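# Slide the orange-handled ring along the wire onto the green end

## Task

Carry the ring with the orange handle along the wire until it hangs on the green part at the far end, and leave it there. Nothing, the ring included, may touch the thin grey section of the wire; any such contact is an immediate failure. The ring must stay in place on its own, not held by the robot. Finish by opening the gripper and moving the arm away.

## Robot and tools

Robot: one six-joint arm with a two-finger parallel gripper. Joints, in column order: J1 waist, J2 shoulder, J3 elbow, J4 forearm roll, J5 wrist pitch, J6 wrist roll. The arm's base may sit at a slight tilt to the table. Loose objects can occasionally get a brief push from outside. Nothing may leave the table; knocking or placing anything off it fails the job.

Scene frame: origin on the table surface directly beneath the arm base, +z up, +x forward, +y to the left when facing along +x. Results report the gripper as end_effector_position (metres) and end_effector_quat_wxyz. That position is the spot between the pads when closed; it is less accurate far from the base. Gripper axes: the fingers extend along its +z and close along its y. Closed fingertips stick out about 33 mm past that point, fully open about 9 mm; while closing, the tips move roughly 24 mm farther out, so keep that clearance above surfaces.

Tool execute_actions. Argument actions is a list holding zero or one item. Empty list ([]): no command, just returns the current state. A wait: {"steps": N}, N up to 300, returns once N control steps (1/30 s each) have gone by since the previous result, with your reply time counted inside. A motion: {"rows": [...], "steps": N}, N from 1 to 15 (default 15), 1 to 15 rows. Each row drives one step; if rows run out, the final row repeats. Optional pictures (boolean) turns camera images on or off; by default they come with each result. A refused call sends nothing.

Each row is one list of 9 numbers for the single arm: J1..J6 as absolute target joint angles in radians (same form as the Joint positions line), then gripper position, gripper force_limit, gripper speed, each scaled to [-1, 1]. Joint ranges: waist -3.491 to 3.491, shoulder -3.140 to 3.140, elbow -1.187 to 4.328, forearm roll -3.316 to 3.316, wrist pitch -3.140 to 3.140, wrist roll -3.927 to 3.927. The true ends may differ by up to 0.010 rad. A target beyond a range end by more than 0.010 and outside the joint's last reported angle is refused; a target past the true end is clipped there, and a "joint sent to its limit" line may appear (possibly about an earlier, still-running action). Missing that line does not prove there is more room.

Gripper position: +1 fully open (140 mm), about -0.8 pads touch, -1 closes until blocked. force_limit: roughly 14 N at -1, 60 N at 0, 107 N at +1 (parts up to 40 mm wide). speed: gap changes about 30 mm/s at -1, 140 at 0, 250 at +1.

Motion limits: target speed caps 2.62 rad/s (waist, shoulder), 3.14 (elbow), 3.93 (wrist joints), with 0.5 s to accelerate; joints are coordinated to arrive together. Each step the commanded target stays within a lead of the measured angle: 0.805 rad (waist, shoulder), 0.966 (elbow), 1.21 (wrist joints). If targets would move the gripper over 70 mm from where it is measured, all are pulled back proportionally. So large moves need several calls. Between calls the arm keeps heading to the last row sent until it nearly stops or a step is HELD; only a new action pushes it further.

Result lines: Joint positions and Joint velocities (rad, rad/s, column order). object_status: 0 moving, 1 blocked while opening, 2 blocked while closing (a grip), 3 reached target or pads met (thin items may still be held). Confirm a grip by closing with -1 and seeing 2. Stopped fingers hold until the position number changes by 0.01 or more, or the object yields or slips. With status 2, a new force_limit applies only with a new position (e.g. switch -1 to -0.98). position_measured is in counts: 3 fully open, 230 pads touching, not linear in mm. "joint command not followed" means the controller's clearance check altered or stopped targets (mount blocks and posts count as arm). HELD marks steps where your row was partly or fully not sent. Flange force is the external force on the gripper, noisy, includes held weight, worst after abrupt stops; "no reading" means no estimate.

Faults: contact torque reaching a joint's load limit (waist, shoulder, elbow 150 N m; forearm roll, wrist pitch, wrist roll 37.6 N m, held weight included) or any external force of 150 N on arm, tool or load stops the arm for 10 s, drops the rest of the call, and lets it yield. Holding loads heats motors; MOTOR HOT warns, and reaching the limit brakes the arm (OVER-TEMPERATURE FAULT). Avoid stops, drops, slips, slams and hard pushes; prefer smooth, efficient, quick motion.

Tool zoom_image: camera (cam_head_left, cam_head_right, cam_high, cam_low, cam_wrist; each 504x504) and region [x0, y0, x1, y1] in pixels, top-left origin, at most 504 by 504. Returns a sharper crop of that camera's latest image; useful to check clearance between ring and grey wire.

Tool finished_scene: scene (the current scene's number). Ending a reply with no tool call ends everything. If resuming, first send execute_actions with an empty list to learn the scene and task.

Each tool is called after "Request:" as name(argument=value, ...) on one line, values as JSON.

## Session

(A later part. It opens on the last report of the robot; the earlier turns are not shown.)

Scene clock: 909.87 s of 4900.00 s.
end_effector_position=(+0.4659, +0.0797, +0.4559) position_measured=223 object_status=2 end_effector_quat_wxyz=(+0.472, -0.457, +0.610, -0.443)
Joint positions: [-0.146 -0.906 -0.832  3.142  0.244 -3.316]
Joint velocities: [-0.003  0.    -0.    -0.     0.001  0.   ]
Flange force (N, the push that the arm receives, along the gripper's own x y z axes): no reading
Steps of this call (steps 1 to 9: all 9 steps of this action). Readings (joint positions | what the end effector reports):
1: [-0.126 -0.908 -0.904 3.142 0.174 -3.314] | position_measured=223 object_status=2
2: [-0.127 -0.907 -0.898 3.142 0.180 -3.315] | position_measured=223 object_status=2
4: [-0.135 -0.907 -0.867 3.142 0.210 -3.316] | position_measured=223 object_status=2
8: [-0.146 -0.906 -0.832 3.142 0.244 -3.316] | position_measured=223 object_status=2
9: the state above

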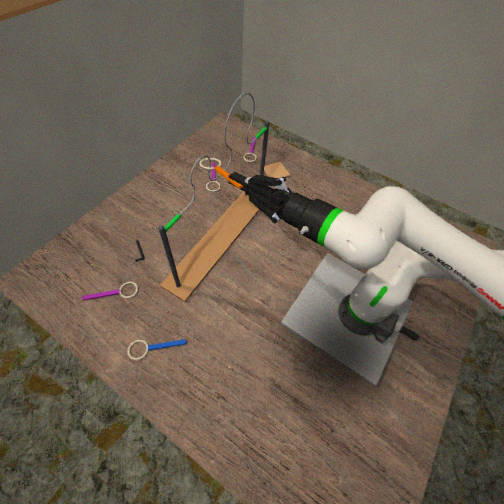

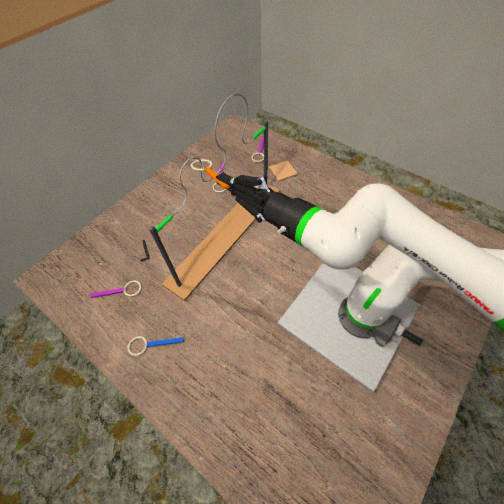

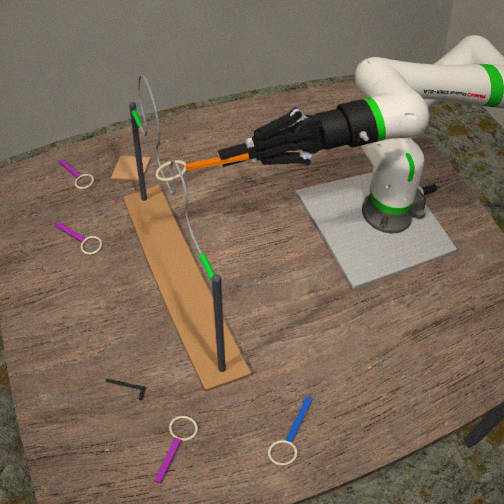

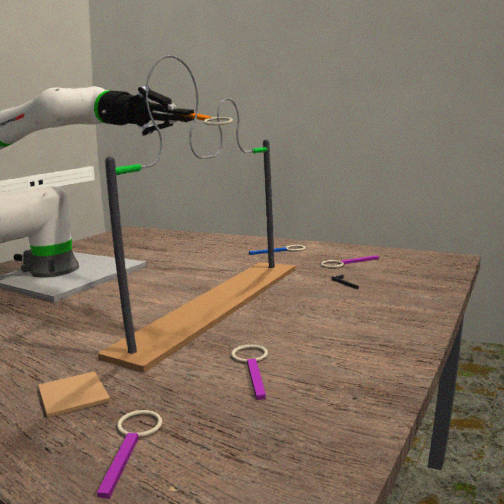

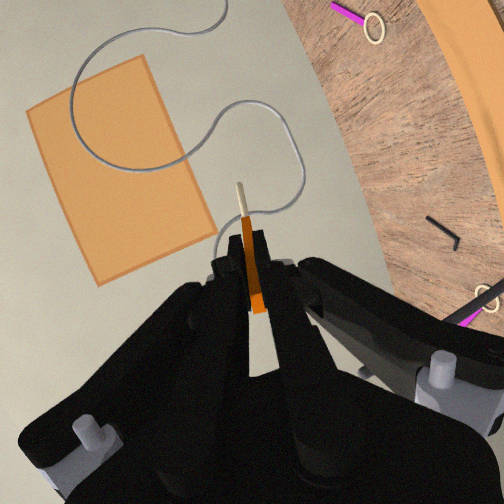

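Request:
execute_actions(actions=[{"rows": [[-0.1287,-0.9003,-0.7656,3.1416,0.3047,-2.3415,-0.98,0.6,-0.5]], "steps": 15}], pictures=false)

Request:
execute_actions(actions=[{"steps": 4}], pictures=false)

Request:
execute_actions(actions=[{"rows": [[-0.0850,-0.8915,-0.7383,3.1416,0.3232,-1.56,-0.98,0.6,-0.5]], "steps": 15}], pictures=false)

Request:
execute_actions(actions=[{"rows": [[-0.0410,-0.8835,-0.7612,3.1416,0.2923,-0.7887,-0.98,0.6,-0.5]], "steps": 15}], pictures=false)

Request:
execute_actions(actions=[{"rows": [[-0.0229,-0.8801,-0.8252,3.1416,0.2249,0.1770,-0.98,0.6,-0.5]], "steps": 15}], pictures=false)

Request:
execute_actions(actions=[{"steps": 7}])

Scene clock: 943.57 s of 4900.00 s.
end_effector_position=(+0.4636, +0.0863, +0.4779) position_measured=223 object_status=2 end_effector_quat_wxyz=(-0.276, +0.655, -0.389, +0.586)
Joint positions: [-0.132 -0.901 -0.78   3.142  0.292 -2.548]
Joint velocities: [ 0.034  0.012  0.12  -0.001  0.109  1.758]
Flange force (N, the push that the arm receives, along the gripper's own x y z axes): no reading
Steps of this call (steps 1 to 15: the robot went on to your last target; steps 16 to 90: nothing new was sent; then 30.20 s passed at rest; steps 91 to 105: all 15 steps of this action). Readings (joint positions | what the end effector reports):
91: [-0.147 -0.906 -0.832 3.142 0.244 -3.315] | position_measured=223 object_status=2
92: [-0.146 -0.906 -0.831 3.142 0.245 -3.308] | position_measured=223 object_status=2
94: [-0.146 -0.906 -0.829 3.142 0.247 -3.268] | position_measured=223 object_status=2
98: [-0.143 -0.905 -0.816 3.142 0.258 -3.083] | position_measured=223 object_status=2
105: the state above

Scene clock: 943.70 s of 4900.00 s.
end_effector_position=(+0.4630, +0.0878, +0.4826) position_measured=223 object_status=2 end_effector_quat_wxyz=(-0.227, +0.686, -0.331, +0.607)
Joint positions: [-0.129 -0.901 -0.768  3.142  0.302 -2.378]
Joint velocities: [ 0.015  0.003  0.05  -0.001  0.046  0.735]
Flange force (N, the push that the arm receives, along the gripper's own x y z axes): no reading
Steps of this call (steps 1 to 4: the robot went on to your last target). Readings (joint positions | what the end effector reports):
1: [-0.131 -0.901 -0.776 3.142 0.295 -2.492] | position_measured=223 object_status=2
2: [-0.131 -0.901 -0.773 3.142 0.298 -2.446] | position_measured=223 object_status=2
4: the state above

Scene clock: 944.20 s of 4900.00 s.
end_effector_position=(+0.4598, +0.1070, +0.4939) position_measured=223 object_status=2 end_effector_quat_wxyz=(+0.006, +0.761, -0.032, +0.647)
Joint positions: [-0.088 -0.892 -0.739  3.142  0.323 -1.603]
Joint velocities: [0.057 0.011 0.023 0.002 0.013 0.796]
Flange force (N, the push that the arm receives, along the gripper's own x y z axes): no reading
Steps of this call (steps 1 to 15: all 15 steps of this action). Readings (joint positions | what the end effector reports):
1: [-0.129 -0.900 -0.767 3.142 0.304 -2.356] | position_measured=223 object_status=2
2: [-0.128 -0.900 -0.765 3.142 0.305 -2.331] | position_measured=223 object_status=2
4: [-0.125 -0.900 -0.761 3.142 0.308 -2.256] | position_measured=223 object_status=2
8: [-0.114 -0.897 -0.751 3.142 0.315 -2.002] | position_measured=223 object_status=2
15: the state above

Scene clock: 944.70 s of 4900.00 s.
end_effector_position=(+0.4585, +0.1277, +0.4843) position_measured=223 object_status=2 end_effector_quat_wxyz=(+0.238, +0.710, +0.276, +0.602)
Joint positions: [-0.043 -0.884 -0.76   3.142  0.294 -0.826]
Joint velocities: [ 0.04   0.007 -0.026 -0.001 -0.029  0.734]
Flange force (N, the push that the arm receives, along the gripper's own x y z axes): no reading
Steps of this call (steps 1 to 15: all 15 steps of this action). Readings (joint positions | what the end effector reports):
1: [-0.086 -0.892 -0.739 3.142 0.323 -1.579] | position_measured=223 object_status=2
2: [-0.085 -0.891 -0.739 3.142 0.322 -1.552] | position_measured=223 object_status=2
4: [-0.080 -0.891 -0.741 3.142 0.319 -1.473] | position_measured=223 object_status=2
8: [-0.064 -0.888 -0.747 3.142 0.309 -1.211] | position_measured=223 object_status=2
15: the state above

Scene clock: 945.20 s of 4900.00 s.
end_effector_position=(+0.4595, +0.1363, +0.4597) position_measured=223 object_status=2 end_effector_quat_wxyz=(+0.469, +0.519, +0.558, +0.447)
Joint positions: [-0.024 -0.88  -0.816  3.142  0.234  0.06 ]
Joint velocities: [ 0.016  0.003 -0.1   -0.001 -0.103  1.321]
Flange force (N, the push that the arm receives, along the gripper's own x y z axes): no reading
Steps of this call (steps 1 to 15: all 15 steps of this action). Readings (joint positions | what the end effector reports):
1: [-0.042 -0.884 -0.761 3.142 0.293 -0.804] | position_measured=223 object_status=2
2: [-0.041 -0.883 -0.762 3.142 0.292 -0.778] | position_measured=223 object_status=2
4: [-0.038 -0.883 -0.766 3.142 0.287 -0.703] | position_measured=223 object_status=2
8: [-0.032 -0.882 -0.780 3.142 0.272 -0.448] | position_measured=223 object_status=2
15: the state above

Scene clock: 945.43 s of 4900.00 s.
end_effector_position=(+0.4597, +0.1370, +0.4559) position_measured=223 object_status=2 end_effector_quat_wxyz=(+0.494, +0.485, +0.588, +0.419)
Joint positions: [-0.023 -0.88  -0.825  3.142  0.225  0.177]
Joint velocities: [ 0.001 -0.001 -0.     0.001 -0.     0.004]
Flange force (N, the push that the arm receives, along the gripper's own x y z axes): no reading
Steps of this call (steps 1 to 7: the robot went on to your last target). Readings (joint positions | what the end effector reports):
1: [-0.024 -0.880 -0.819 3.142 0.231 0.101] | position_measured=223 object_status=2
2: [-0.023 -0.880 -0.822 3.142 0.228 0.132] | position_measured=223 object_status=2
4: [-0.023 -0.880 -0.825 3.142 0.225 0.170] | position_measured=223 object_status=2
7: the state above

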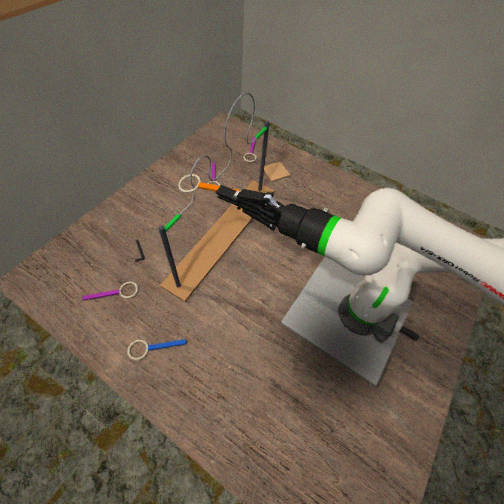

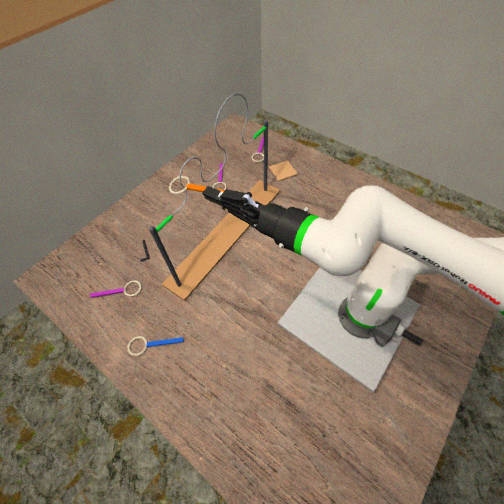

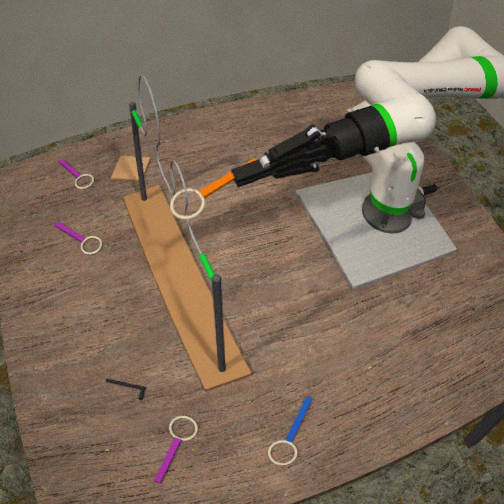

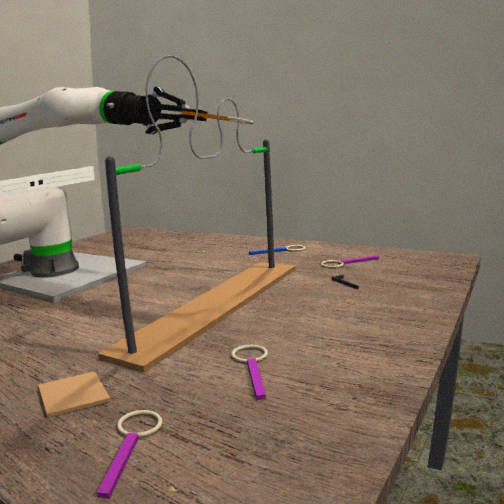

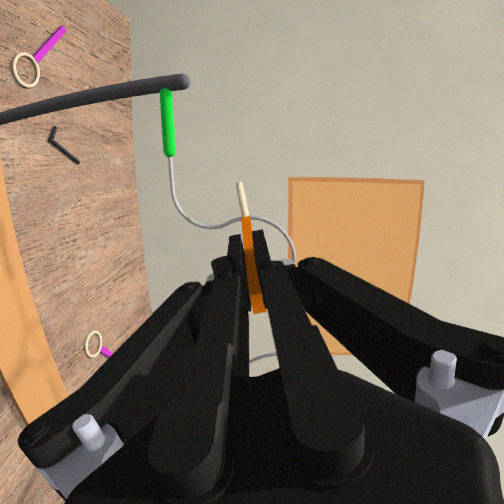

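Request:
zoom_image(camera="cam_wrist", region=[140, 70, 310, 240])

Request:
zoom_image(camera="cam_high", region=[150, 160, 240, 250])

Request:
zoom_image(camera="cam_head_right", region=[145, 150, 235, 240])

Region (140, 70, 310, 240) of cam_wrist's 504x504 image, scaled by 2.965, with more detail than that image has.

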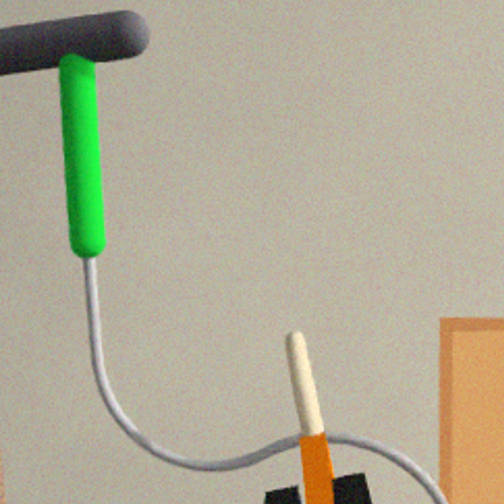

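Region (150, 160, 240, 250) of cam_high's 504x504 image, scaled by 5.600, with more detail than that image has.

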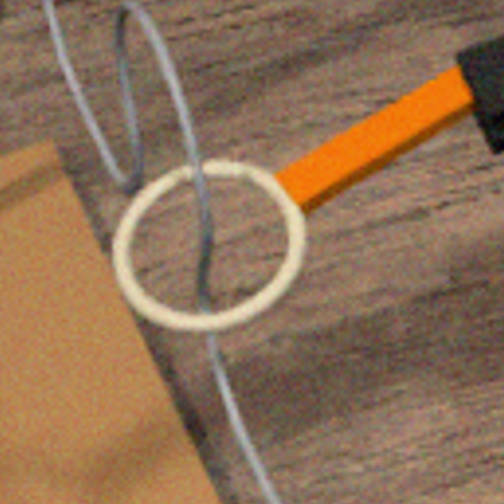

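Region (145, 150, 235, 240) of cam_head_right's 504x504 image, scaled by 5.600, with more detail than that image has.

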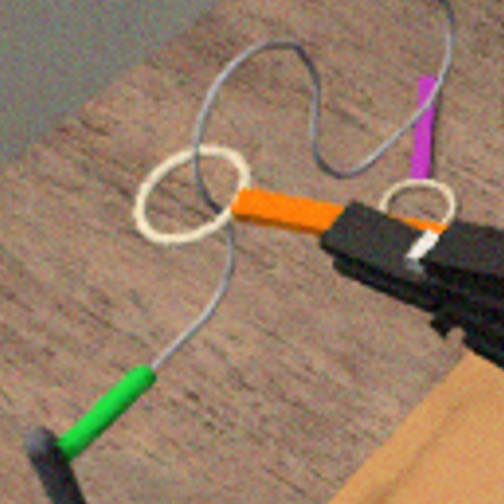

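Request:
execute_actions(actions=[{"rows": [[-0.0523,-0.8951,-0.9012,3.1416,0.1639,0.177,-0.98,0.6,-0.5]], "steps": 9}], pictures=false)

Request:
execute_actions(actions=[{"rows": [[-0.0255,-0.8769,-0.9996,3.1416,0.0473,-0.7908,-0.98,0.6,-0.5]], "steps": 15}], pictures=false)

Request:
execute_actions(actions=[{"steps": 4}], pictures=false)

Request:
execute_actions(actions=[{"rows": [[0.0604,-0.8160,-1.0167,3.1416,-0.0307,-1.5708,-0.98,0.6,-0.5]], "steps": 15}], pictures=false)

Request:
execute_actions(actions=[{"steps": 3}], pictures=false)

Request:
execute_actions(actions=[{"rows": [[0.1496,-0.7425,-0.9937,3.1416,-0.0812,-1.5708,-0.98,0.6,-0.5]], "steps": 12}])

Scene clock: 974.57 s of 4900.00 s.
end_effector_position=(+0.4605, +0.1234, +0.4250) position_measured=223 object_status=2 end_effector_quat_wxyz=(+0.500, +0.493, +0.581, +0.412)
Joint positions: [-0.052 -0.895 -0.901  3.141  0.164  0.177]
Joint velocities: [ 0.001 -0.    -0.     0.001 -0.001  0.   ]
Flange force (N, the push that the arm receives, along the gripper's own x y z axes): no reading
Steps of this call (steps 1 to 30: the robot went on to your last target; steps 31 to 90: nothing new was sent; then 25.83 s passed at rest; steps 91 to 99: all 9 steps of this action). Readings (joint positions | what the end effector reports):
91: [-0.023 -0.880 -0.826 3.142 0.224 0.177] | position_measured=223 object_status=2
92: [-0.025 -0.881 -0.831 3.141 0.220 0.177] | position_measured=223 object_status=2
94: [-0.037 -0.887 -0.863 3.141 0.194 0.177] | position_measured=223 object_status=2
98: [-0.052 -0.895 -0.901 3.141 0.164 0.177] | position_measured=223 object_status=2
99: the state above

Scene clock: 975.07 s of 4900.00 s.
end_effector_position=(+0.4596, +0.1339, +0.3893) position_measured=223 object_status=2 end_effector_quat_wxyz=(+0.303, +0.671, +0.362, +0.572)
Joint positions: [-0.029 -0.88  -0.979  3.142  0.072 -0.589]
Joint velocities: [ 0.035  0.024 -0.177 -0.001 -0.209 -1.74 ]
Flange force (N, the push that the arm receives, along the gripper's own x y z axes): no reading
Steps of this call (steps 1 to 15: all 15 steps of this action). Readings (joint positions | what the end effector reports):
1: [-0.052 -0.895 -0.901 3.141 0.164 0.176] | position_measured=223 object_status=2
2: [-0.052 -0.895 -0.902 3.141 0.163 0.169] | position_measured=223 object_status=2
4: [-0.050 -0.893 -0.906 3.141 0.158 0.129] | position_measured=223 object_status=2
8: [-0.042 -0.888 -0.925 3.142 0.136 -0.055] | position_measured=223 object_status=2
15: the state above

Scene clock: 975.20 s of 4900.00 s.
end_effector_position=(+0.4590, +0.1354, +0.3821) position_measured=223 object_status=2 end_effector_quat_wxyz=(+0.254, +0.698, +0.306, +0.596)
Joint positions: [-0.026 -0.877 -0.996  3.142  0.052 -0.756]
Joint velocities: [ 0.014  0.01  -0.072 -0.002 -0.086 -0.717]
Flange force (N, the push that the arm receives, along the gripper's own x y z axes): no reading
Steps of this call (steps 1 to 4: the robot went on to your last target). Readings (joint positions | what the end effector reports):
1: [-0.028 -0.879 -0.985 3.142 0.065 -0.643] | position_measured=223 object_status=2
2: [-0.027 -0.878 -0.989 3.142 0.059 -0.689] | position_measured=223 object_status=2
4: the state above

Scene clock: 975.70 s of 4900.00 s.
end_effector_position=(+0.4570, +0.1729, +0.3671) position_measured=223 object_status=2 end_effector_quat_wxyz=(-0.015, +0.760, +0.052, +0.647)
Joint positions: [ 0.054 -0.82  -1.016  3.142 -0.027 -1.527]
Joint velocities: [ 0.116  0.081 -0.009 -0.002 -0.076 -0.801]
Flange force (N, the push that the arm receives, along the gripper's own x y z axes): no reading
Steps of this call (steps 1 to 15: all 15 steps of this action). Readings (joint positions | what the end effector reports):
1: [-0.026 -0.877 -0.998 3.142 0.049 -0.777] | position_measured=223 object_status=2
2: [-0.025 -0.876 -1.000 3.142 0.046 -0.802] | position_measured=223 object_status=2
4: [-0.020 -0.873 -1.004 3.142 0.038 -0.875] | position_measured=223 object_status=2
8: [0.002 -0.858 -1.010 3.142 0.012 -1.127] | position_measured=223 object_status=2
15: the state above

Scene clock: 975.80 s of 4900.00 s.
end_effector_position=(+0.4567, +0.1758, +0.3662) position_measured=223 object_status=2 end_effector_quat_wxyz=(-0.030, +0.761, +0.038, +0.647)
Joint positions: [ 0.06  -0.816 -1.017  3.142 -0.031 -1.569]
Joint velocities: [ 0.009  0.006 -0.    -0.002 -0.006 -0.06 ]
Flange force (N, the push that the arm receives, along the gripper's own x y z axes): no reading
Steps of this call (steps 1 to 3: the robot went on to your last target). Readings (joint positions | what the end effector reports):
1: [0.057 -0.818 -1.017 3.142 -0.029 -1.550] | position_measured=223 object_status=2
2: [0.059 -0.817 -1.017 3.142 -0.030 -1.564] | position_measured=223 object_status=2
3: the state above

Scene clock: 976.20 s of 4900.00 s.
end_effector_position=(+0.4555, +0.2191, +0.3661) position_measured=223 object_status=2 end_effector_quat_wxyz=(-0.059, +0.759, +0.072, +0.645)
Joint positions: [ 0.15  -0.742 -0.994  3.142 -0.081 -1.571]
Joint velocities: [ 0.     0.001  0.    -0.004 -0.    -0.   ]
Flange force (N, the push that the arm receives, along the gripper's own x y z axes): no reading
Steps of this call (steps 1 to 12: all 12 steps of this action). Readings (joint positions | what the end effector reports):
1: [0.061 -0.816 -1.017 3.142 -0.031 -1.570] | position_measured=223 object_status=2
2: [0.066 -0.812 -1.016 3.142 -0.034 -1.571] | position_measured=223 object_status=2
4: [0.092 -0.790 -1.009 3.142 -0.049 -1.571] | position_measured=223 object_status=2
8: [0.148 -0.744 -0.994 3.142 -0.080 -1.571] | position_measured=223 object_status=2
12: the state above

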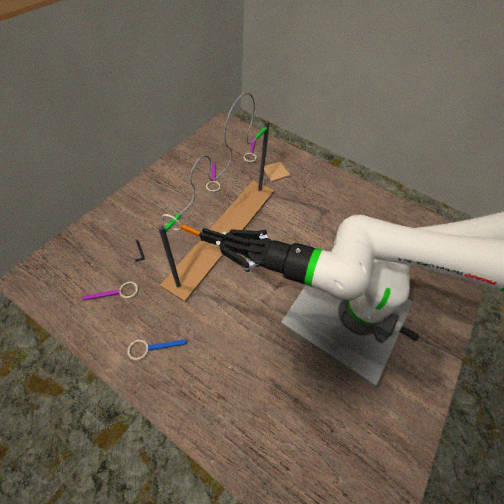

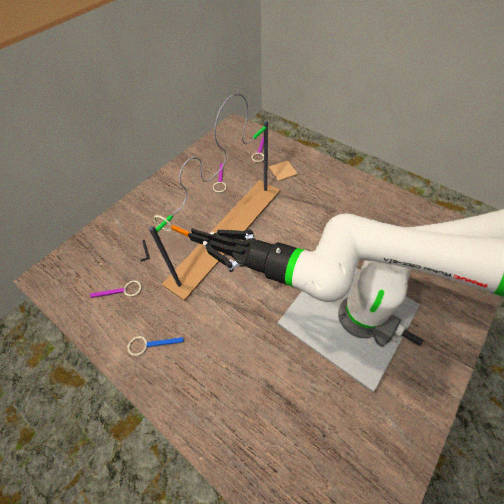

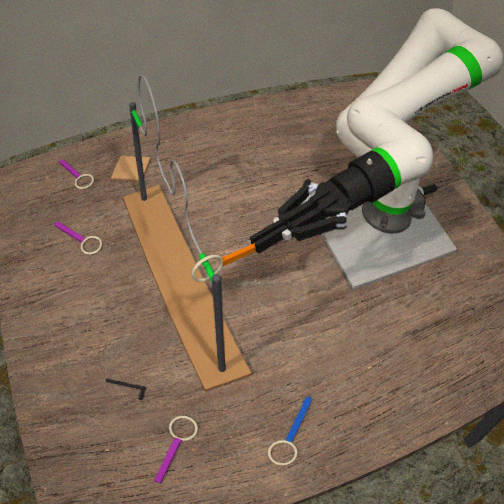

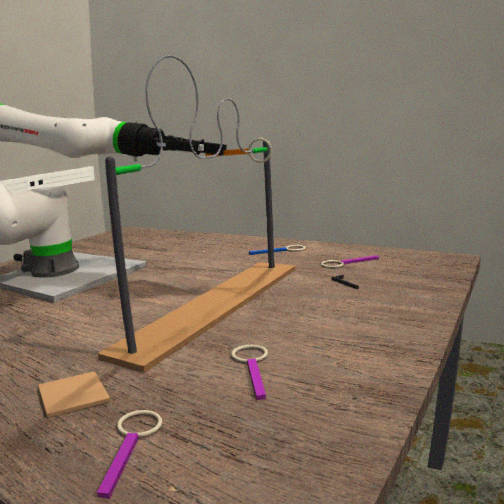

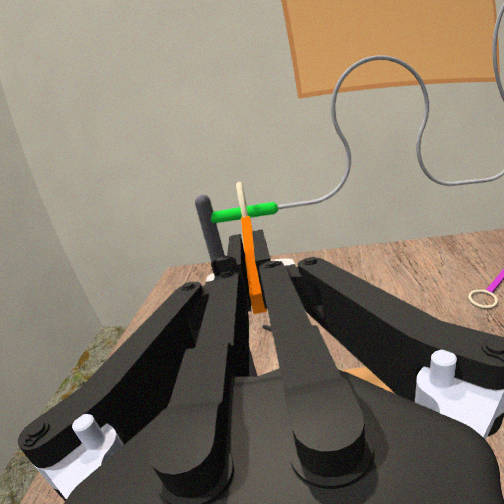

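Request:
zoom_image(camera="cam_wrist", region=[185, 165, 305, 285])

Request:
zoom_image(camera="cam_high", region=[175, 225, 275, 325])

Request:
zoom_image(camera="cam_low", region=[190, 110, 290, 210])

Region (185, 165, 305, 285) of cam_wrist's 504x504 image, scaled by 4.200, with more detail than that image has.

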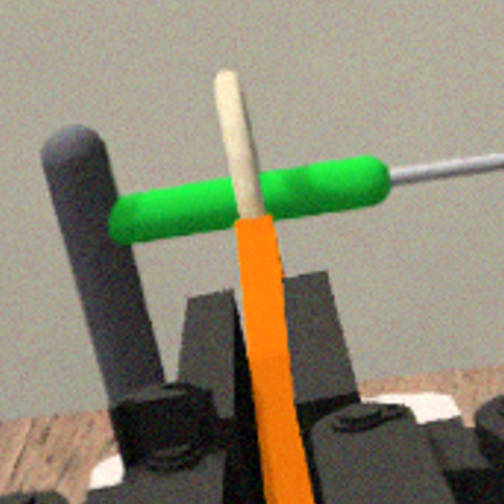

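Region (175, 225, 275, 325) of cam_high's 504x504 image, scaled by 5.040, with more detail than that image has.

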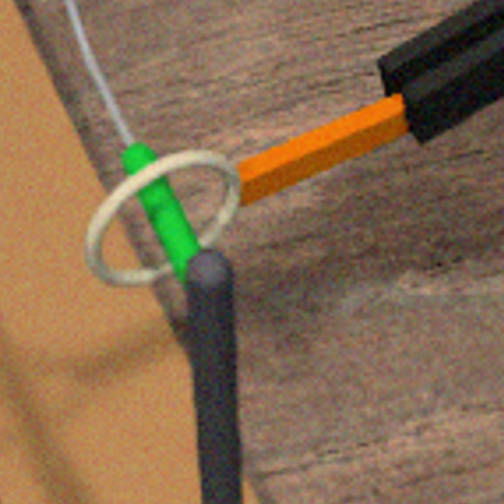

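Region (190, 110, 290, 210) of cam_low's 504x504 image, scaled by 5.040, with more detail than that image has.

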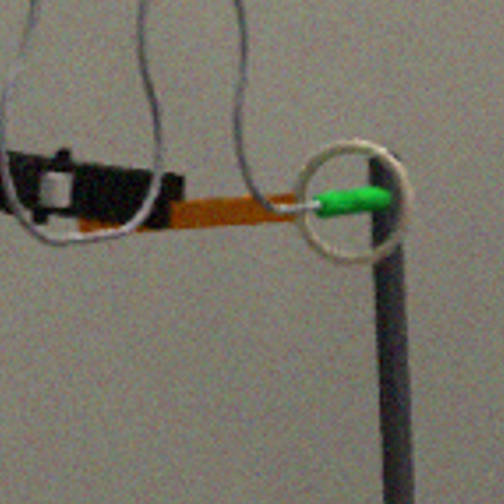

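Request:
execute_actions(actions=[{"rows": [[0.1496,-0.7403,-0.9966,3.1416,-0.0863,-1.5708,-1,-1,-1],[0.1496,-0.7381,-0.9995,3.1416,-0.0913,-1.5708,-1,-1,-1],[0.1496,-0.7360,-1.0024,3.1416,-0.0964,-1.5708,-1,-1,-1],[0.1496,-0.7338,-1.0052,3.1416,-0.1015,-1.5708,-1,-1,-1],[0.1496,-0.7316,-1.0081,3.1416,-0.1065,-1.5708,-1,-1,-1],[0.1496,-0.7294,-1.0110,3.1416,-0.1116,-1.5708,-1,-1,-1],[0.1496,-0.7272,-1.0139,3.1416,-0.1167,-1.5708,-1,-1,-1],[0.1496,-0.7251,-1.0168,3.1416,-0.1217,-1.5708,-1,-1,-1],[0.1496,-0.7229,-1.0197,3.1416,-0.1268,-1.5708,-1,-1,-1],[0.1496,-0.7207,-1.0226,3.1416,-0.1319,-1.5708,-1,-1,-1],[0.1496,-0.7185,-1.0255,3.1416,-0.1369,-1.5708,-1,-1,-1],[0.1496,-0.7163,-1.0283,3.1416,-0.1420,-1.5708,-1,-1,-1],[0.1496,-0.7142,-1.0312,3.1416,-0.1471,-1.5708,-1,-1,-1],[0.1496,-0.7120,-1.0341,3.1416,-0.1521,-1.5708,-1,-1,-1],[0.1496,-0.7098,-1.0370,3.1416,-0.1572,-1.5708,-1,-1,-1]], "steps": 15}], pictures=false)

Request:
execute_actions(actions=[{"rows": [[0.1496,-0.7011,-1.0397,3.1416,-0.1686,-1.5708,-1,-1,-1],[0.1496,-0.6924,-1.0424,3.1416,-0.1800,-1.5708,-1,-1,-1],[0.1496,-0.6837,-1.0451,3.1416,-0.1914,-1.5708,-1,-1,-1],[0.1496,-0.6750,-1.0478,3.1416,-0.2028,-1.5708,-1,-1,-1],[0.1496,-0.6663,-1.0505,3.1416,-0.2142,-1.5708,-1,-1,-1],[0.1496,-0.6575,-1.0531,3.1416,-0.2256,-1.5708,-1,-1,-1],[0.1496,-0.6488,-1.0558,3.1416,-0.2370,-1.5708,-1,-1,-1],[0.1496,-0.6401,-1.0585,3.1416,-0.2484,-1.5708,-1,-1,-1],[0.1496,-0.6314,-1.0612,3.1416,-0.2598,-1.5708,-1,-1,-1],[0.1496,-0.6227,-1.0639,3.1416,-0.2712,-1.5708,-1,-1,-1]], "steps": 14}])

Scene clock: 1083.43 s of 4900.00 s.
end_effector_position=(+0.4564, +0.2192, +0.3464) position_measured=223 object_status=2 end_effector_quat_wxyz=(-0.060, +0.759, +0.072, +0.645)
Joint positions: [ 0.15  -0.714 -1.032  3.142 -0.149 -1.571]
Joint velocities: [ 0.     0.063 -0.083 -0.001 -0.158  0.   ]
Flange force (N, the push that the arm receives, along the gripper's own x y z axes): no reading
Steps of this call (steps 1 to 15: the robot went on to your last target; steps 16 to 90: nothing new was sent; then 103.73 s passed at rest; steps 91 to 105: all 15 steps of this action). Readings (joint positions | what the end effector reports):
91: [0.150 -0.742 -0.994 3.142 -0.082 -1.571] | position_measured=223 object_status=0
92: [0.150 -0.741 -0.995 3.142 -0.085 -1.571] | position_measured=223 object_status=0
94: [0.150 -0.738 -1.000 3.142 -0.093 -1.571] | position_measured=223 object_status=0
98: [0.150 -0.729 -1.012 3.142 -0.113 -1.571] | position_measured=223 object_status=2
105: the state above

Scene clock: 1083.90 s of 4900.00 s.
end_effector_position=(+0.4661, +0.2210, +0.3205) position_measured=223 object_status=2 end_effector_quat_wxyz=(-0.060, +0.759, +0.072, +0.645)
Joint positions: [ 0.15  -0.623 -1.064  3.142 -0.271 -1.571]
Joint velocities: [-0.     0.008 -0.002 -0.001 -0.012  0.   ]
Flange force (N, the push that the arm receives, along the gripper's own x y z axes): no reading
Steps of this call (steps 1 to 14: all 14 steps of this action). Readings (joint positions | what the end effector reports):
1: [0.150 -0.711 -1.035 3.142 -0.154 -1.571] | position_measured=223 object_status=2
2: [0.150 -0.706 -1.037 3.142 -0.162 -1.571] | position_measured=223 object_status=2
4: [0.150 -0.692 -1.042 3.142 -0.180 -1.571] | position_measured=223 object_status=2
8: [0.150 -0.659 -1.053 3.142 -0.224 -1.571] | position_measured=223 object_status=2
14: the state above

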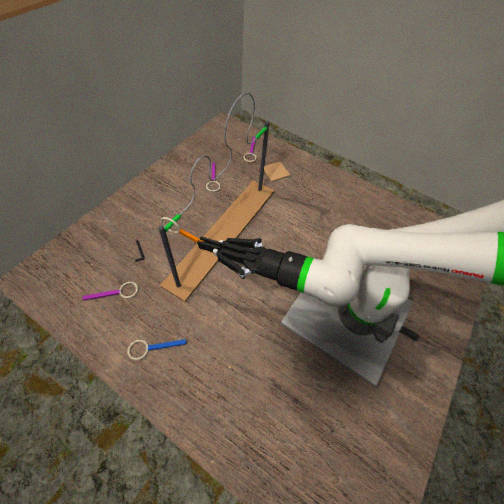

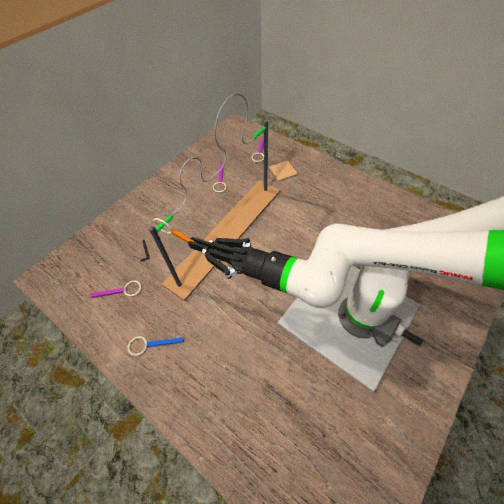

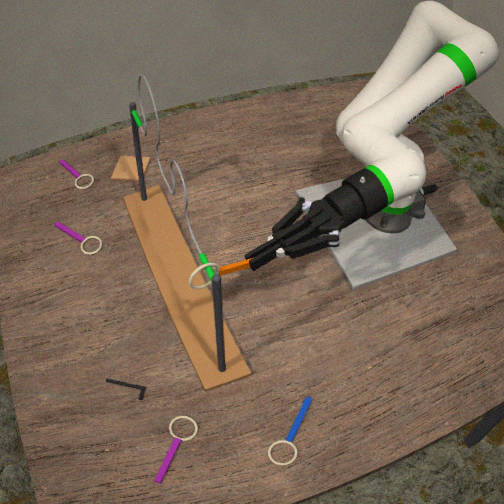

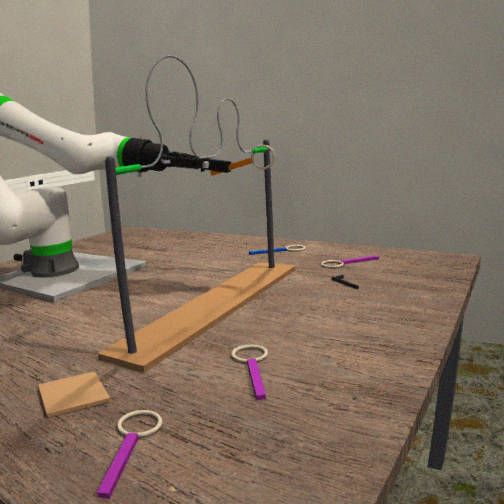

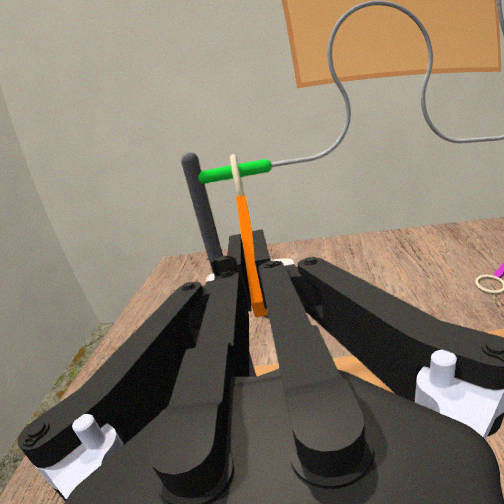

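Request:
zoom_image(camera="cam_low", region=[195, 125, 285, 215])

Region (195, 125, 285, 215) of cam_low's 504x504 image, scaled by 5.600, with more detail than that image has.

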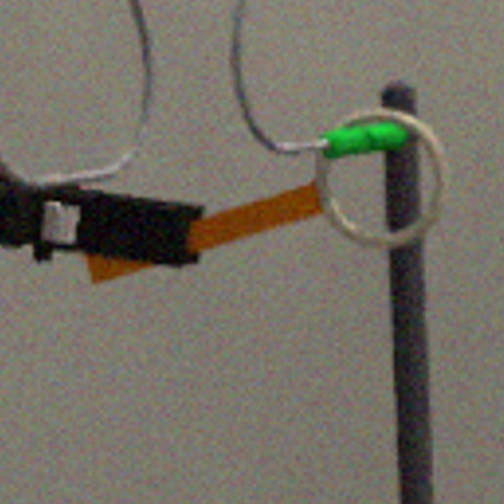

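Request:
execute_actions(actions=[{"rows": [[0.1496,-0.6112,-1.0647,3.1416,-0.2834,-1.5708,-1,-1,-1],[0.1496,-0.5998,-1.0654,3.1416,-0.2957,-1.5708,-1,-1,-1],[0.1496,-0.5883,-1.0662,3.1416,-0.3079,-1.5708,-1,-1,-1],[0.1496,-0.5769,-1.0670,3.1416,-0.3201,-1.5708,-1,-1,-1],[0.1496,-0.5654,-1.0677,3.1416,-0.3323,-1.5708,-1,-1,-1],[0.1496,-0.5540,-1.0685,3.1416,-0.3446,-1.5708,-1,-1,-1],[0.1496,-0.5425,-1.0693,3.1416,-0.3568,-1.5708,-1,-1,-1],[0.1496,-0.5310,-1.0700,3.1416,-0.3690,-1.5708,-1,-1,-1],[0.1496,-0.5196,-1.0708,3.1416,-0.3812,-1.5708,-1,-1,-1],[0.1496,-0.5081,-1.0716,3.1416,-0.3935,-1.5708,-1,-1,-1],[0.1496,-0.4967,-1.0723,3.1416,-0.4057,-1.5708,-1,-1,-1],[0.1496,-0.4852,-1.0731,3.1416,-0.4179,-1.5708,-1,-1,-1]], "steps": 12}], pictures=false)

Request:
execute_actions(actions=[{"rows": [[0.1496,-0.4728,-1.0715,3.1416,-0.4288,-1.5708,-1,-1,-1],[0.1496,-0.4604,-1.0700,3.1416,-0.4396,-1.5708,-1,-1,-1],[0.1496,-0.4480,-1.0684,3.1416,-0.4505,-1.5708,-1,-1,-1],[0.1496,-0.4356,-1.0669,3.1416,-0.4613,-1.5708,-1,-1,-1],[0.1496,-0.4232,-1.0653,3.1416,-0.4722,-1.5708,-1,-1,-1],[0.1496,-0.4108,-1.0638,3.1416,-0.4830,-1.5708,-1,-1,-1],[0.1496,-0.3983,-1.0622,3.1416,-0.4939,-1.5708,-1,-1,-1],[0.1496,-0.3859,-1.0606,3.1416,-0.5047,-1.5708,-1,-1,-1],[0.1496,-0.3735,-1.0591,3.1416,-0.5156,-1.5708,-1,-1,-1],[0.1496,-0.3611,-1.0575,3.1416,-0.5264,-1.5708,-1,-1,-1],[0.1496,-0.3487,-1.0560,3.1416,-0.5373,-1.5708,-1,-1,-1],[0.1496,-0.3363,-1.0544,3.1416,-0.5481,-1.5708,-1,-1,-1]], "steps": 12}], pictures=false)

Request:
execute_actions(actions=[{"rows": [[0.1496,-0.3250,-1.0507,3.1416,-0.5557,-1.5708,-1,-1,-1],[0.1496,-0.3137,-1.0471,3.1416,-0.5634,-1.5708,-1,-1,-1],[0.1496,-0.3024,-1.0434,3.1416,-0.5710,-1.5708,-1,-1,-1],[0.1496,-0.2910,-1.0397,3.1416,-0.5787,-1.5708,-1,-1,-1],[0.1496,-0.2797,-1.0360,3.1416,-0.5863,-1.5708,-1,-1,-1],[0.1496,-0.2684,-1.0324,3.1416,-0.5940,-1.5708,-1,-1,-1],[0.1496,-0.2571,-1.0287,3.1416,-0.6016,-1.5708,-1,-1,-1],[0.1496,-0.2458,-1.0250,3.1416,-0.6092,-1.5708,-1,-1,-1],[0.1496,-0.2345,-1.0213,3.1416,-0.6169,-1.5708,-1,-1,-1],[0.1496,-0.2231,-1.0177,3.1416,-0.6245,-1.5708,-1,-1,-1],[0.1496,-0.2118,-1.0140,3.1416,-0.6322,-1.5708,-1,-1,-1],[0.1496,-0.2005,-1.0103,3.1416,-0.6398,-1.5708,-1,-1,-1]], "steps": 15}])

Request:
zoom_image(camera="cam_low", region=[200, 130, 290, 220])

Scene clock: 1147.53 s of 4900.00 s.
end_effector_position=(+0.4799, +0.2236, +0.3006) position_measured=223 object_status=2 end_effector_quat_wxyz=(-0.060, +0.759, +0.072, +0.645)
Joint positions: [ 0.15  -0.513 -1.071  3.142 -0.389 -1.571]
Joint velocities: [ 0.002  0.338 -0.024  0.003 -0.355  0.   ]
Flange force (N, the push that the arm receives, along the gripper's own x y z axes): no reading
Steps of this call (steps 1 to 15: the robot went on to your last target; steps 16 to 90: nothing new was sent; then 60.23 s passed at rest; steps 91 to 102: all 12 steps of this action). Readings (joint positions | what the end effector reports):
91: [0.150 -0.622 -1.064 3.142 -0.272 -1.571] | position_measured=223 object_status=2
92: [0.150 -0.618 -1.064 3.142 -0.276 -1.571] | position_measured=223 object_status=2
94: [0.150 -0.601 -1.065 3.142 -0.294 -1.571] | position_measured=223 object_status=2
98: [0.150 -0.558 -1.068 3.142 -0.340 -1.571] | position_measured=223 object_status=2
102: the state above

Scene clock: 1147.93 s of 4900.00 s.
end_effector_position=(+0.5003, +0.2274, +0.2800) position_measured=223 object_status=2 end_effector_quat_wxyz=(-0.060, +0.759, +0.072, +0.645)
Joint positions: [ 0.15  -0.367 -1.058  3.142 -0.521 -1.571]
Joint velocities: [ 0.     0.367  0.045 -0.001 -0.316 -0.   ]
Flange force (N, the push that the arm receives, along the gripper's own x y z axes): no reading
Steps of this call (steps 1 to 12: all 12 steps of this action). Readings (joint positions | what the end effector reports):
1: [0.150 -0.501 -1.072 3.142 -0.401 -1.571] | position_measured=223 object_status=2
2: [0.150 -0.489 -1.072 3.142 -0.413 -1.571] | position_measured=223 object_status=2
4: [0.150 -0.466 -1.071 3.142 -0.435 -1.571] | position_measured=223 object_status=2
8: [0.150 -0.416 -1.065 3.142 -0.478 -1.571] | position_measured=223 object_status=2
12: the state above

Scene clock: 1148.43 s of 4900.00 s.
end_effector_position=(+0.5303, +0.2330, +0.2621) position_measured=223 object_status=2 end_effector_quat_wxyz=(-0.059, +0.759, +0.072, +0.645)
Joint positions: [ 0.15  -0.202 -1.011  3.142 -0.638 -1.571]
Joint velocities: [-0.001  0.089  0.029  0.001 -0.058 -0.   ]
Flange force (N, the push that the arm receives, along the gripper's own x y z axes): no reading
Steps of this call (steps 1 to 15: all 15 steps of this action). Readings (joint positions | what the end effector reports):
1: [0.150 -0.355 -1.057 3.142 -0.532 -1.571] | position_measured=223 object_status=2
2: [0.150 -0.342 -1.054 3.142 -0.542 -1.571] | position_measured=223 object_status=2
4: [0.150 -0.319 -1.048 3.142 -0.560 -1.571] | position_measured=223 object_status=2
8: [0.150 -0.273 -1.034 3.142 -0.591 -1.571] | position_measured=223 object_status=2
15: the state above

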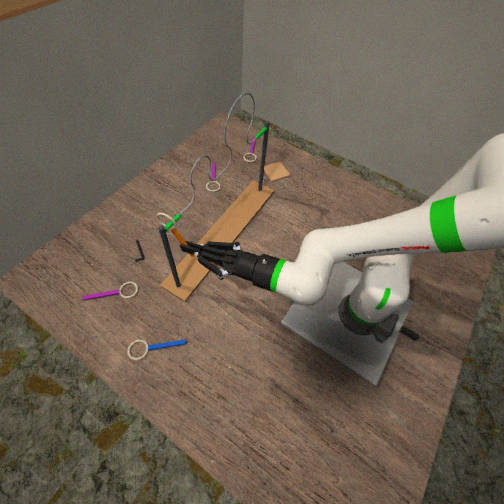

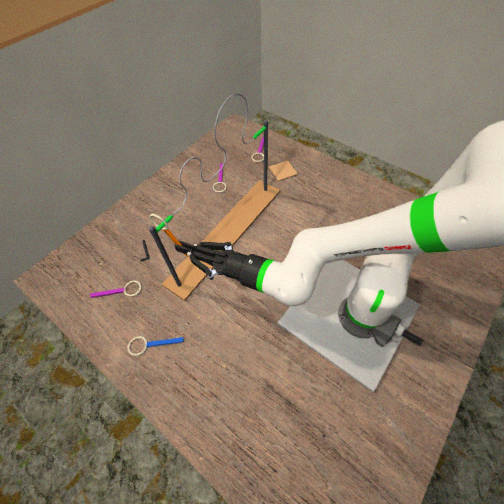

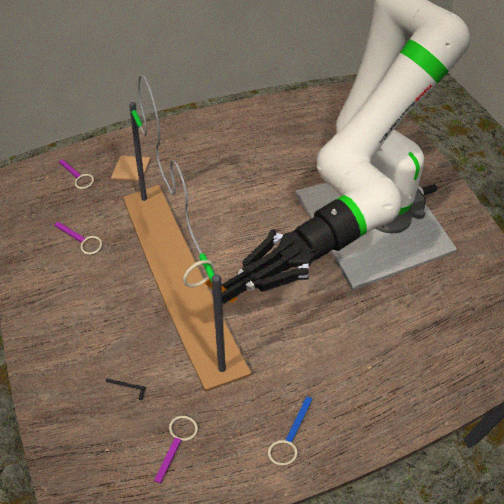

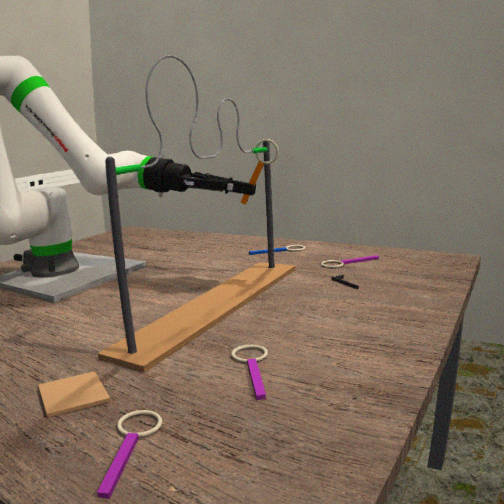

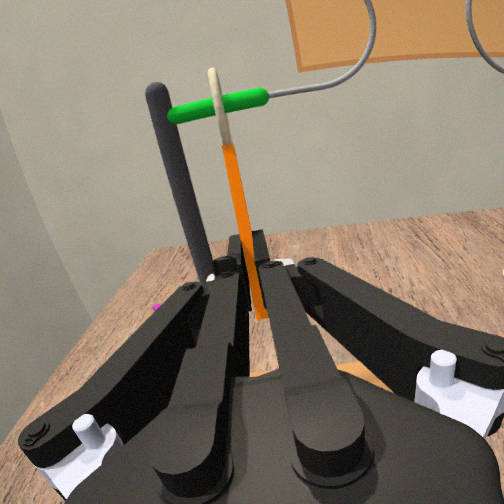

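Region (200, 130, 290, 220) of cam_low's 504x504 image, scaled by 5.600, with more detail than that image has.

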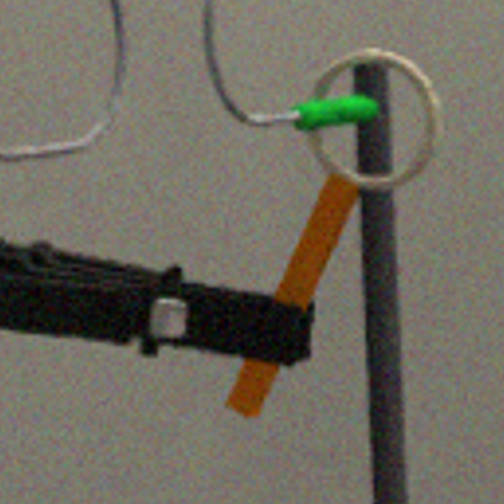

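Request:
execute_actions(actions=[{"rows": [[0.1496,-0.1913,-1.0061,3.1416,-0.6448,-1.5708,-1,-1,-1],[0.1496,-0.1821,-1.0018,3.1416,-0.6497,-1.5708,-1,-1,-1],[0.1496,-0.1729,-0.9976,3.1416,-0.6547,-1.5708,-1,-1,-1],[0.1496,-0.1637,-0.9933,3.1416,-0.6596,-1.5708,-1,-1,-1],[0.1496,-0.1545,-0.9891,3.1416,-0.6646,-1.5708,-1,-1,-1],[0.1496,-0.1452,-0.9848,3.1416,-0.6696,-1.5708,-1,-1,-1],[0.1496,-0.1360,-0.9806,3.1416,-0.6745,-1.5708,-1,-1,-1],[0.1496,-0.1268,-0.9763,3.1416,-0.6795,-1.5708,-1,-1,-1],[0.1496,-0.1176,-0.9721,3.1416,-0.6844,-1.5708,-1,-1,-1],[0.1496,-0.1084,-0.9678,3.1416,-0.6894,-1.5708,-1,-1,-1]], "steps": 10}], pictures=false)

Request:
execute_actions(actions=[{"rows": [[0.1496,-0.0999,-0.9634,3.1416,-0.6935,-1.5708,-1,-1,-1],[0.1496,-0.0915,-0.9591,3.1416,-0.6976,-1.5708,-1,-1,-1],[0.1496,-0.0830,-0.9547,3.1416,-0.7017,-1.5708,-1,-1,-1],[0.1496,-0.0745,-0.9504,3.1416,-0.7058,-1.5708,-1,-1,-1],[0.1496,-0.0661,-0.9460,3.1416,-0.7100,-1.5708,-1,-1,-1],[0.1496,-0.0576,-0.9416,3.1416,-0.7141,-1.5708,-1,-1,-1],[0.1496,-0.0491,-0.9373,3.1416,-0.7182,-1.5708,-1,-1,-1],[0.1496,-0.0406,-0.9329,3.1416,-0.7223,-1.5708,-1,-1,-1],[0.1496,-0.0322,-0.9286,3.1416,-0.7264,-1.5708,-1,-1,-1],[0.1496,-0.0237,-0.9242,3.1416,-0.7305,-1.5708,-1,-1,-1]], "steps": 15}])

Request:
zoom_image(camera="cam_low", region=[210, 130, 300, 220])

Scene clock: 1173.50 s of 4900.00 s.
end_effector_position=(+0.5472, +0.2362, +0.2556) position_measured=223 object_status=2 end_effector_quat_wxyz=(-0.060, +0.759, +0.072, +0.645)
Joint positions: [ 0.15  -0.129 -0.977  3.142 -0.678 -1.571]
Joint velocities: [-0.001  0.27   0.125 -0.    -0.144  0.   ]
Flange force (N, the push that the arm receives, along the gripper's own x y z axes): no reading
Steps of this call (steps 1 to 15: the robot went on to your last target; steps 16 to 90: nothing new was sent; then 21.73 s passed at rest; steps 91 to 100: all 10 steps of this action). Readings (joint positions | what the end effector reports):
91: [0.150 -0.200 -1.010 3.142 -0.640 -1.571] | position_measured=223 object_status=2
92: [0.150 -0.196 -1.008 3.142 -0.642 -1.571] | position_measured=223 object_status=2
94: [0.150 -0.182 -1.002 3.142 -0.650 -1.571] | position_measured=223 object_status=2
98: [0.150 -0.147 -0.986 3.142 -0.669 -1.571] | position_measured=223 object_status=2
100: the state above

Scene clock: 1174.00 s of 4900.00 s.
end_effector_position=(+0.5725, +0.2409, +0.2448) position_measured=223 object_status=2 end_effector_quat_wxyz=(-0.060, +0.759, +0.072, +0.645)
Joint positions: [ 0.15  -0.024 -0.924  3.142 -0.73  -1.571]
Joint velocities: [ 0.001  0.002  0.001 -0.    -0.001  0.   ]
Flange force (N, the push that the arm receives, along the gripper's own x y z axes): [1.9 1.6 -12.6]
Steps of this call (steps 1 to 15: all 15 steps of this action). Readings (joint positions | what the end effector reports):
1: [0.150 -0.119 -0.973 3.142 -0.683 -1.571] | position_measured=223 object_status=2
2: [0.150 -0.110 -0.968 3.142 -0.688 -1.571] | position_measured=223 object_status=2
4: [0.150 -0.093 -0.960 3.142 -0.697 -1.571] | position_measured=223 object_status=2
8: [0.150 -0.059 -0.942 3.142 -0.714 -1.571] | position_measured=223 object_status=2
15: the state above

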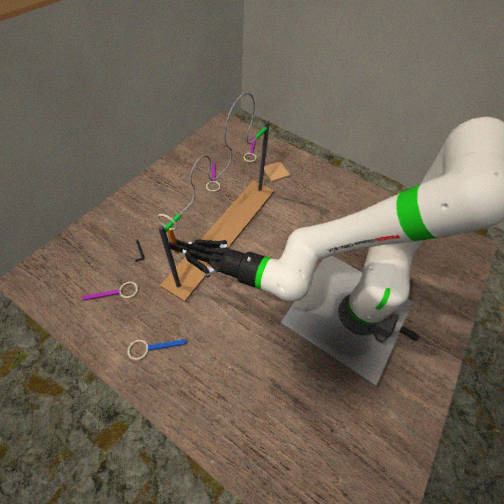

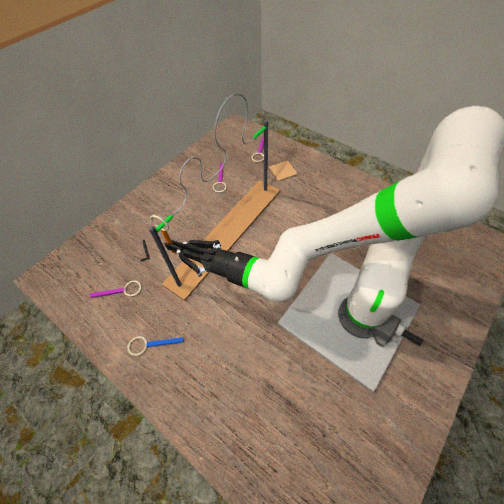

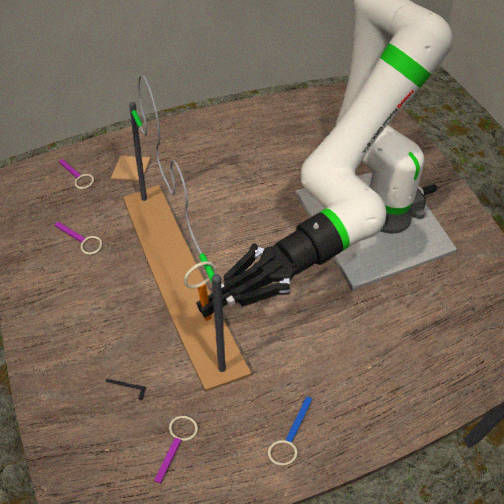

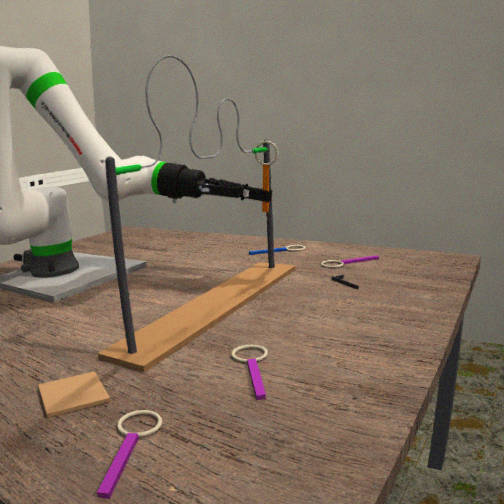

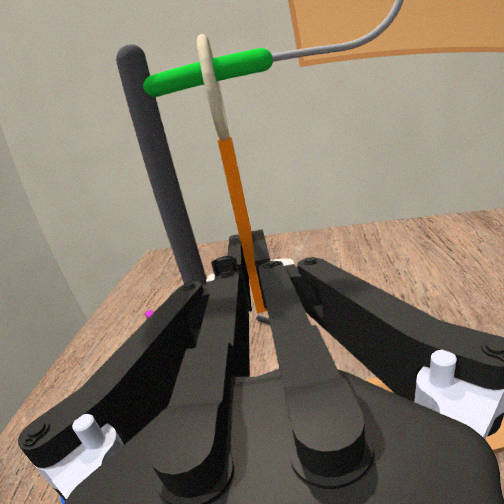

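Region (210, 130, 300, 220) of cam_low's 504x504 image, scaled by 5.600, with more detail than that image has.

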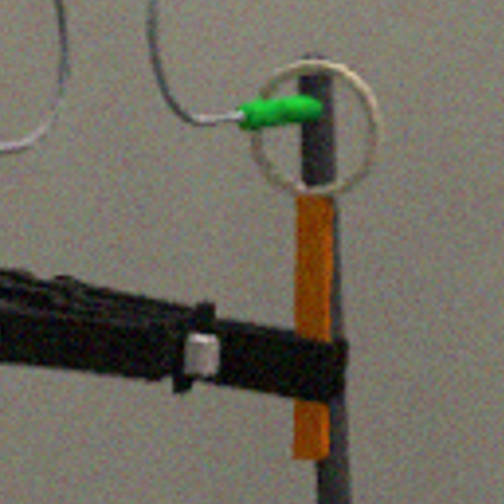

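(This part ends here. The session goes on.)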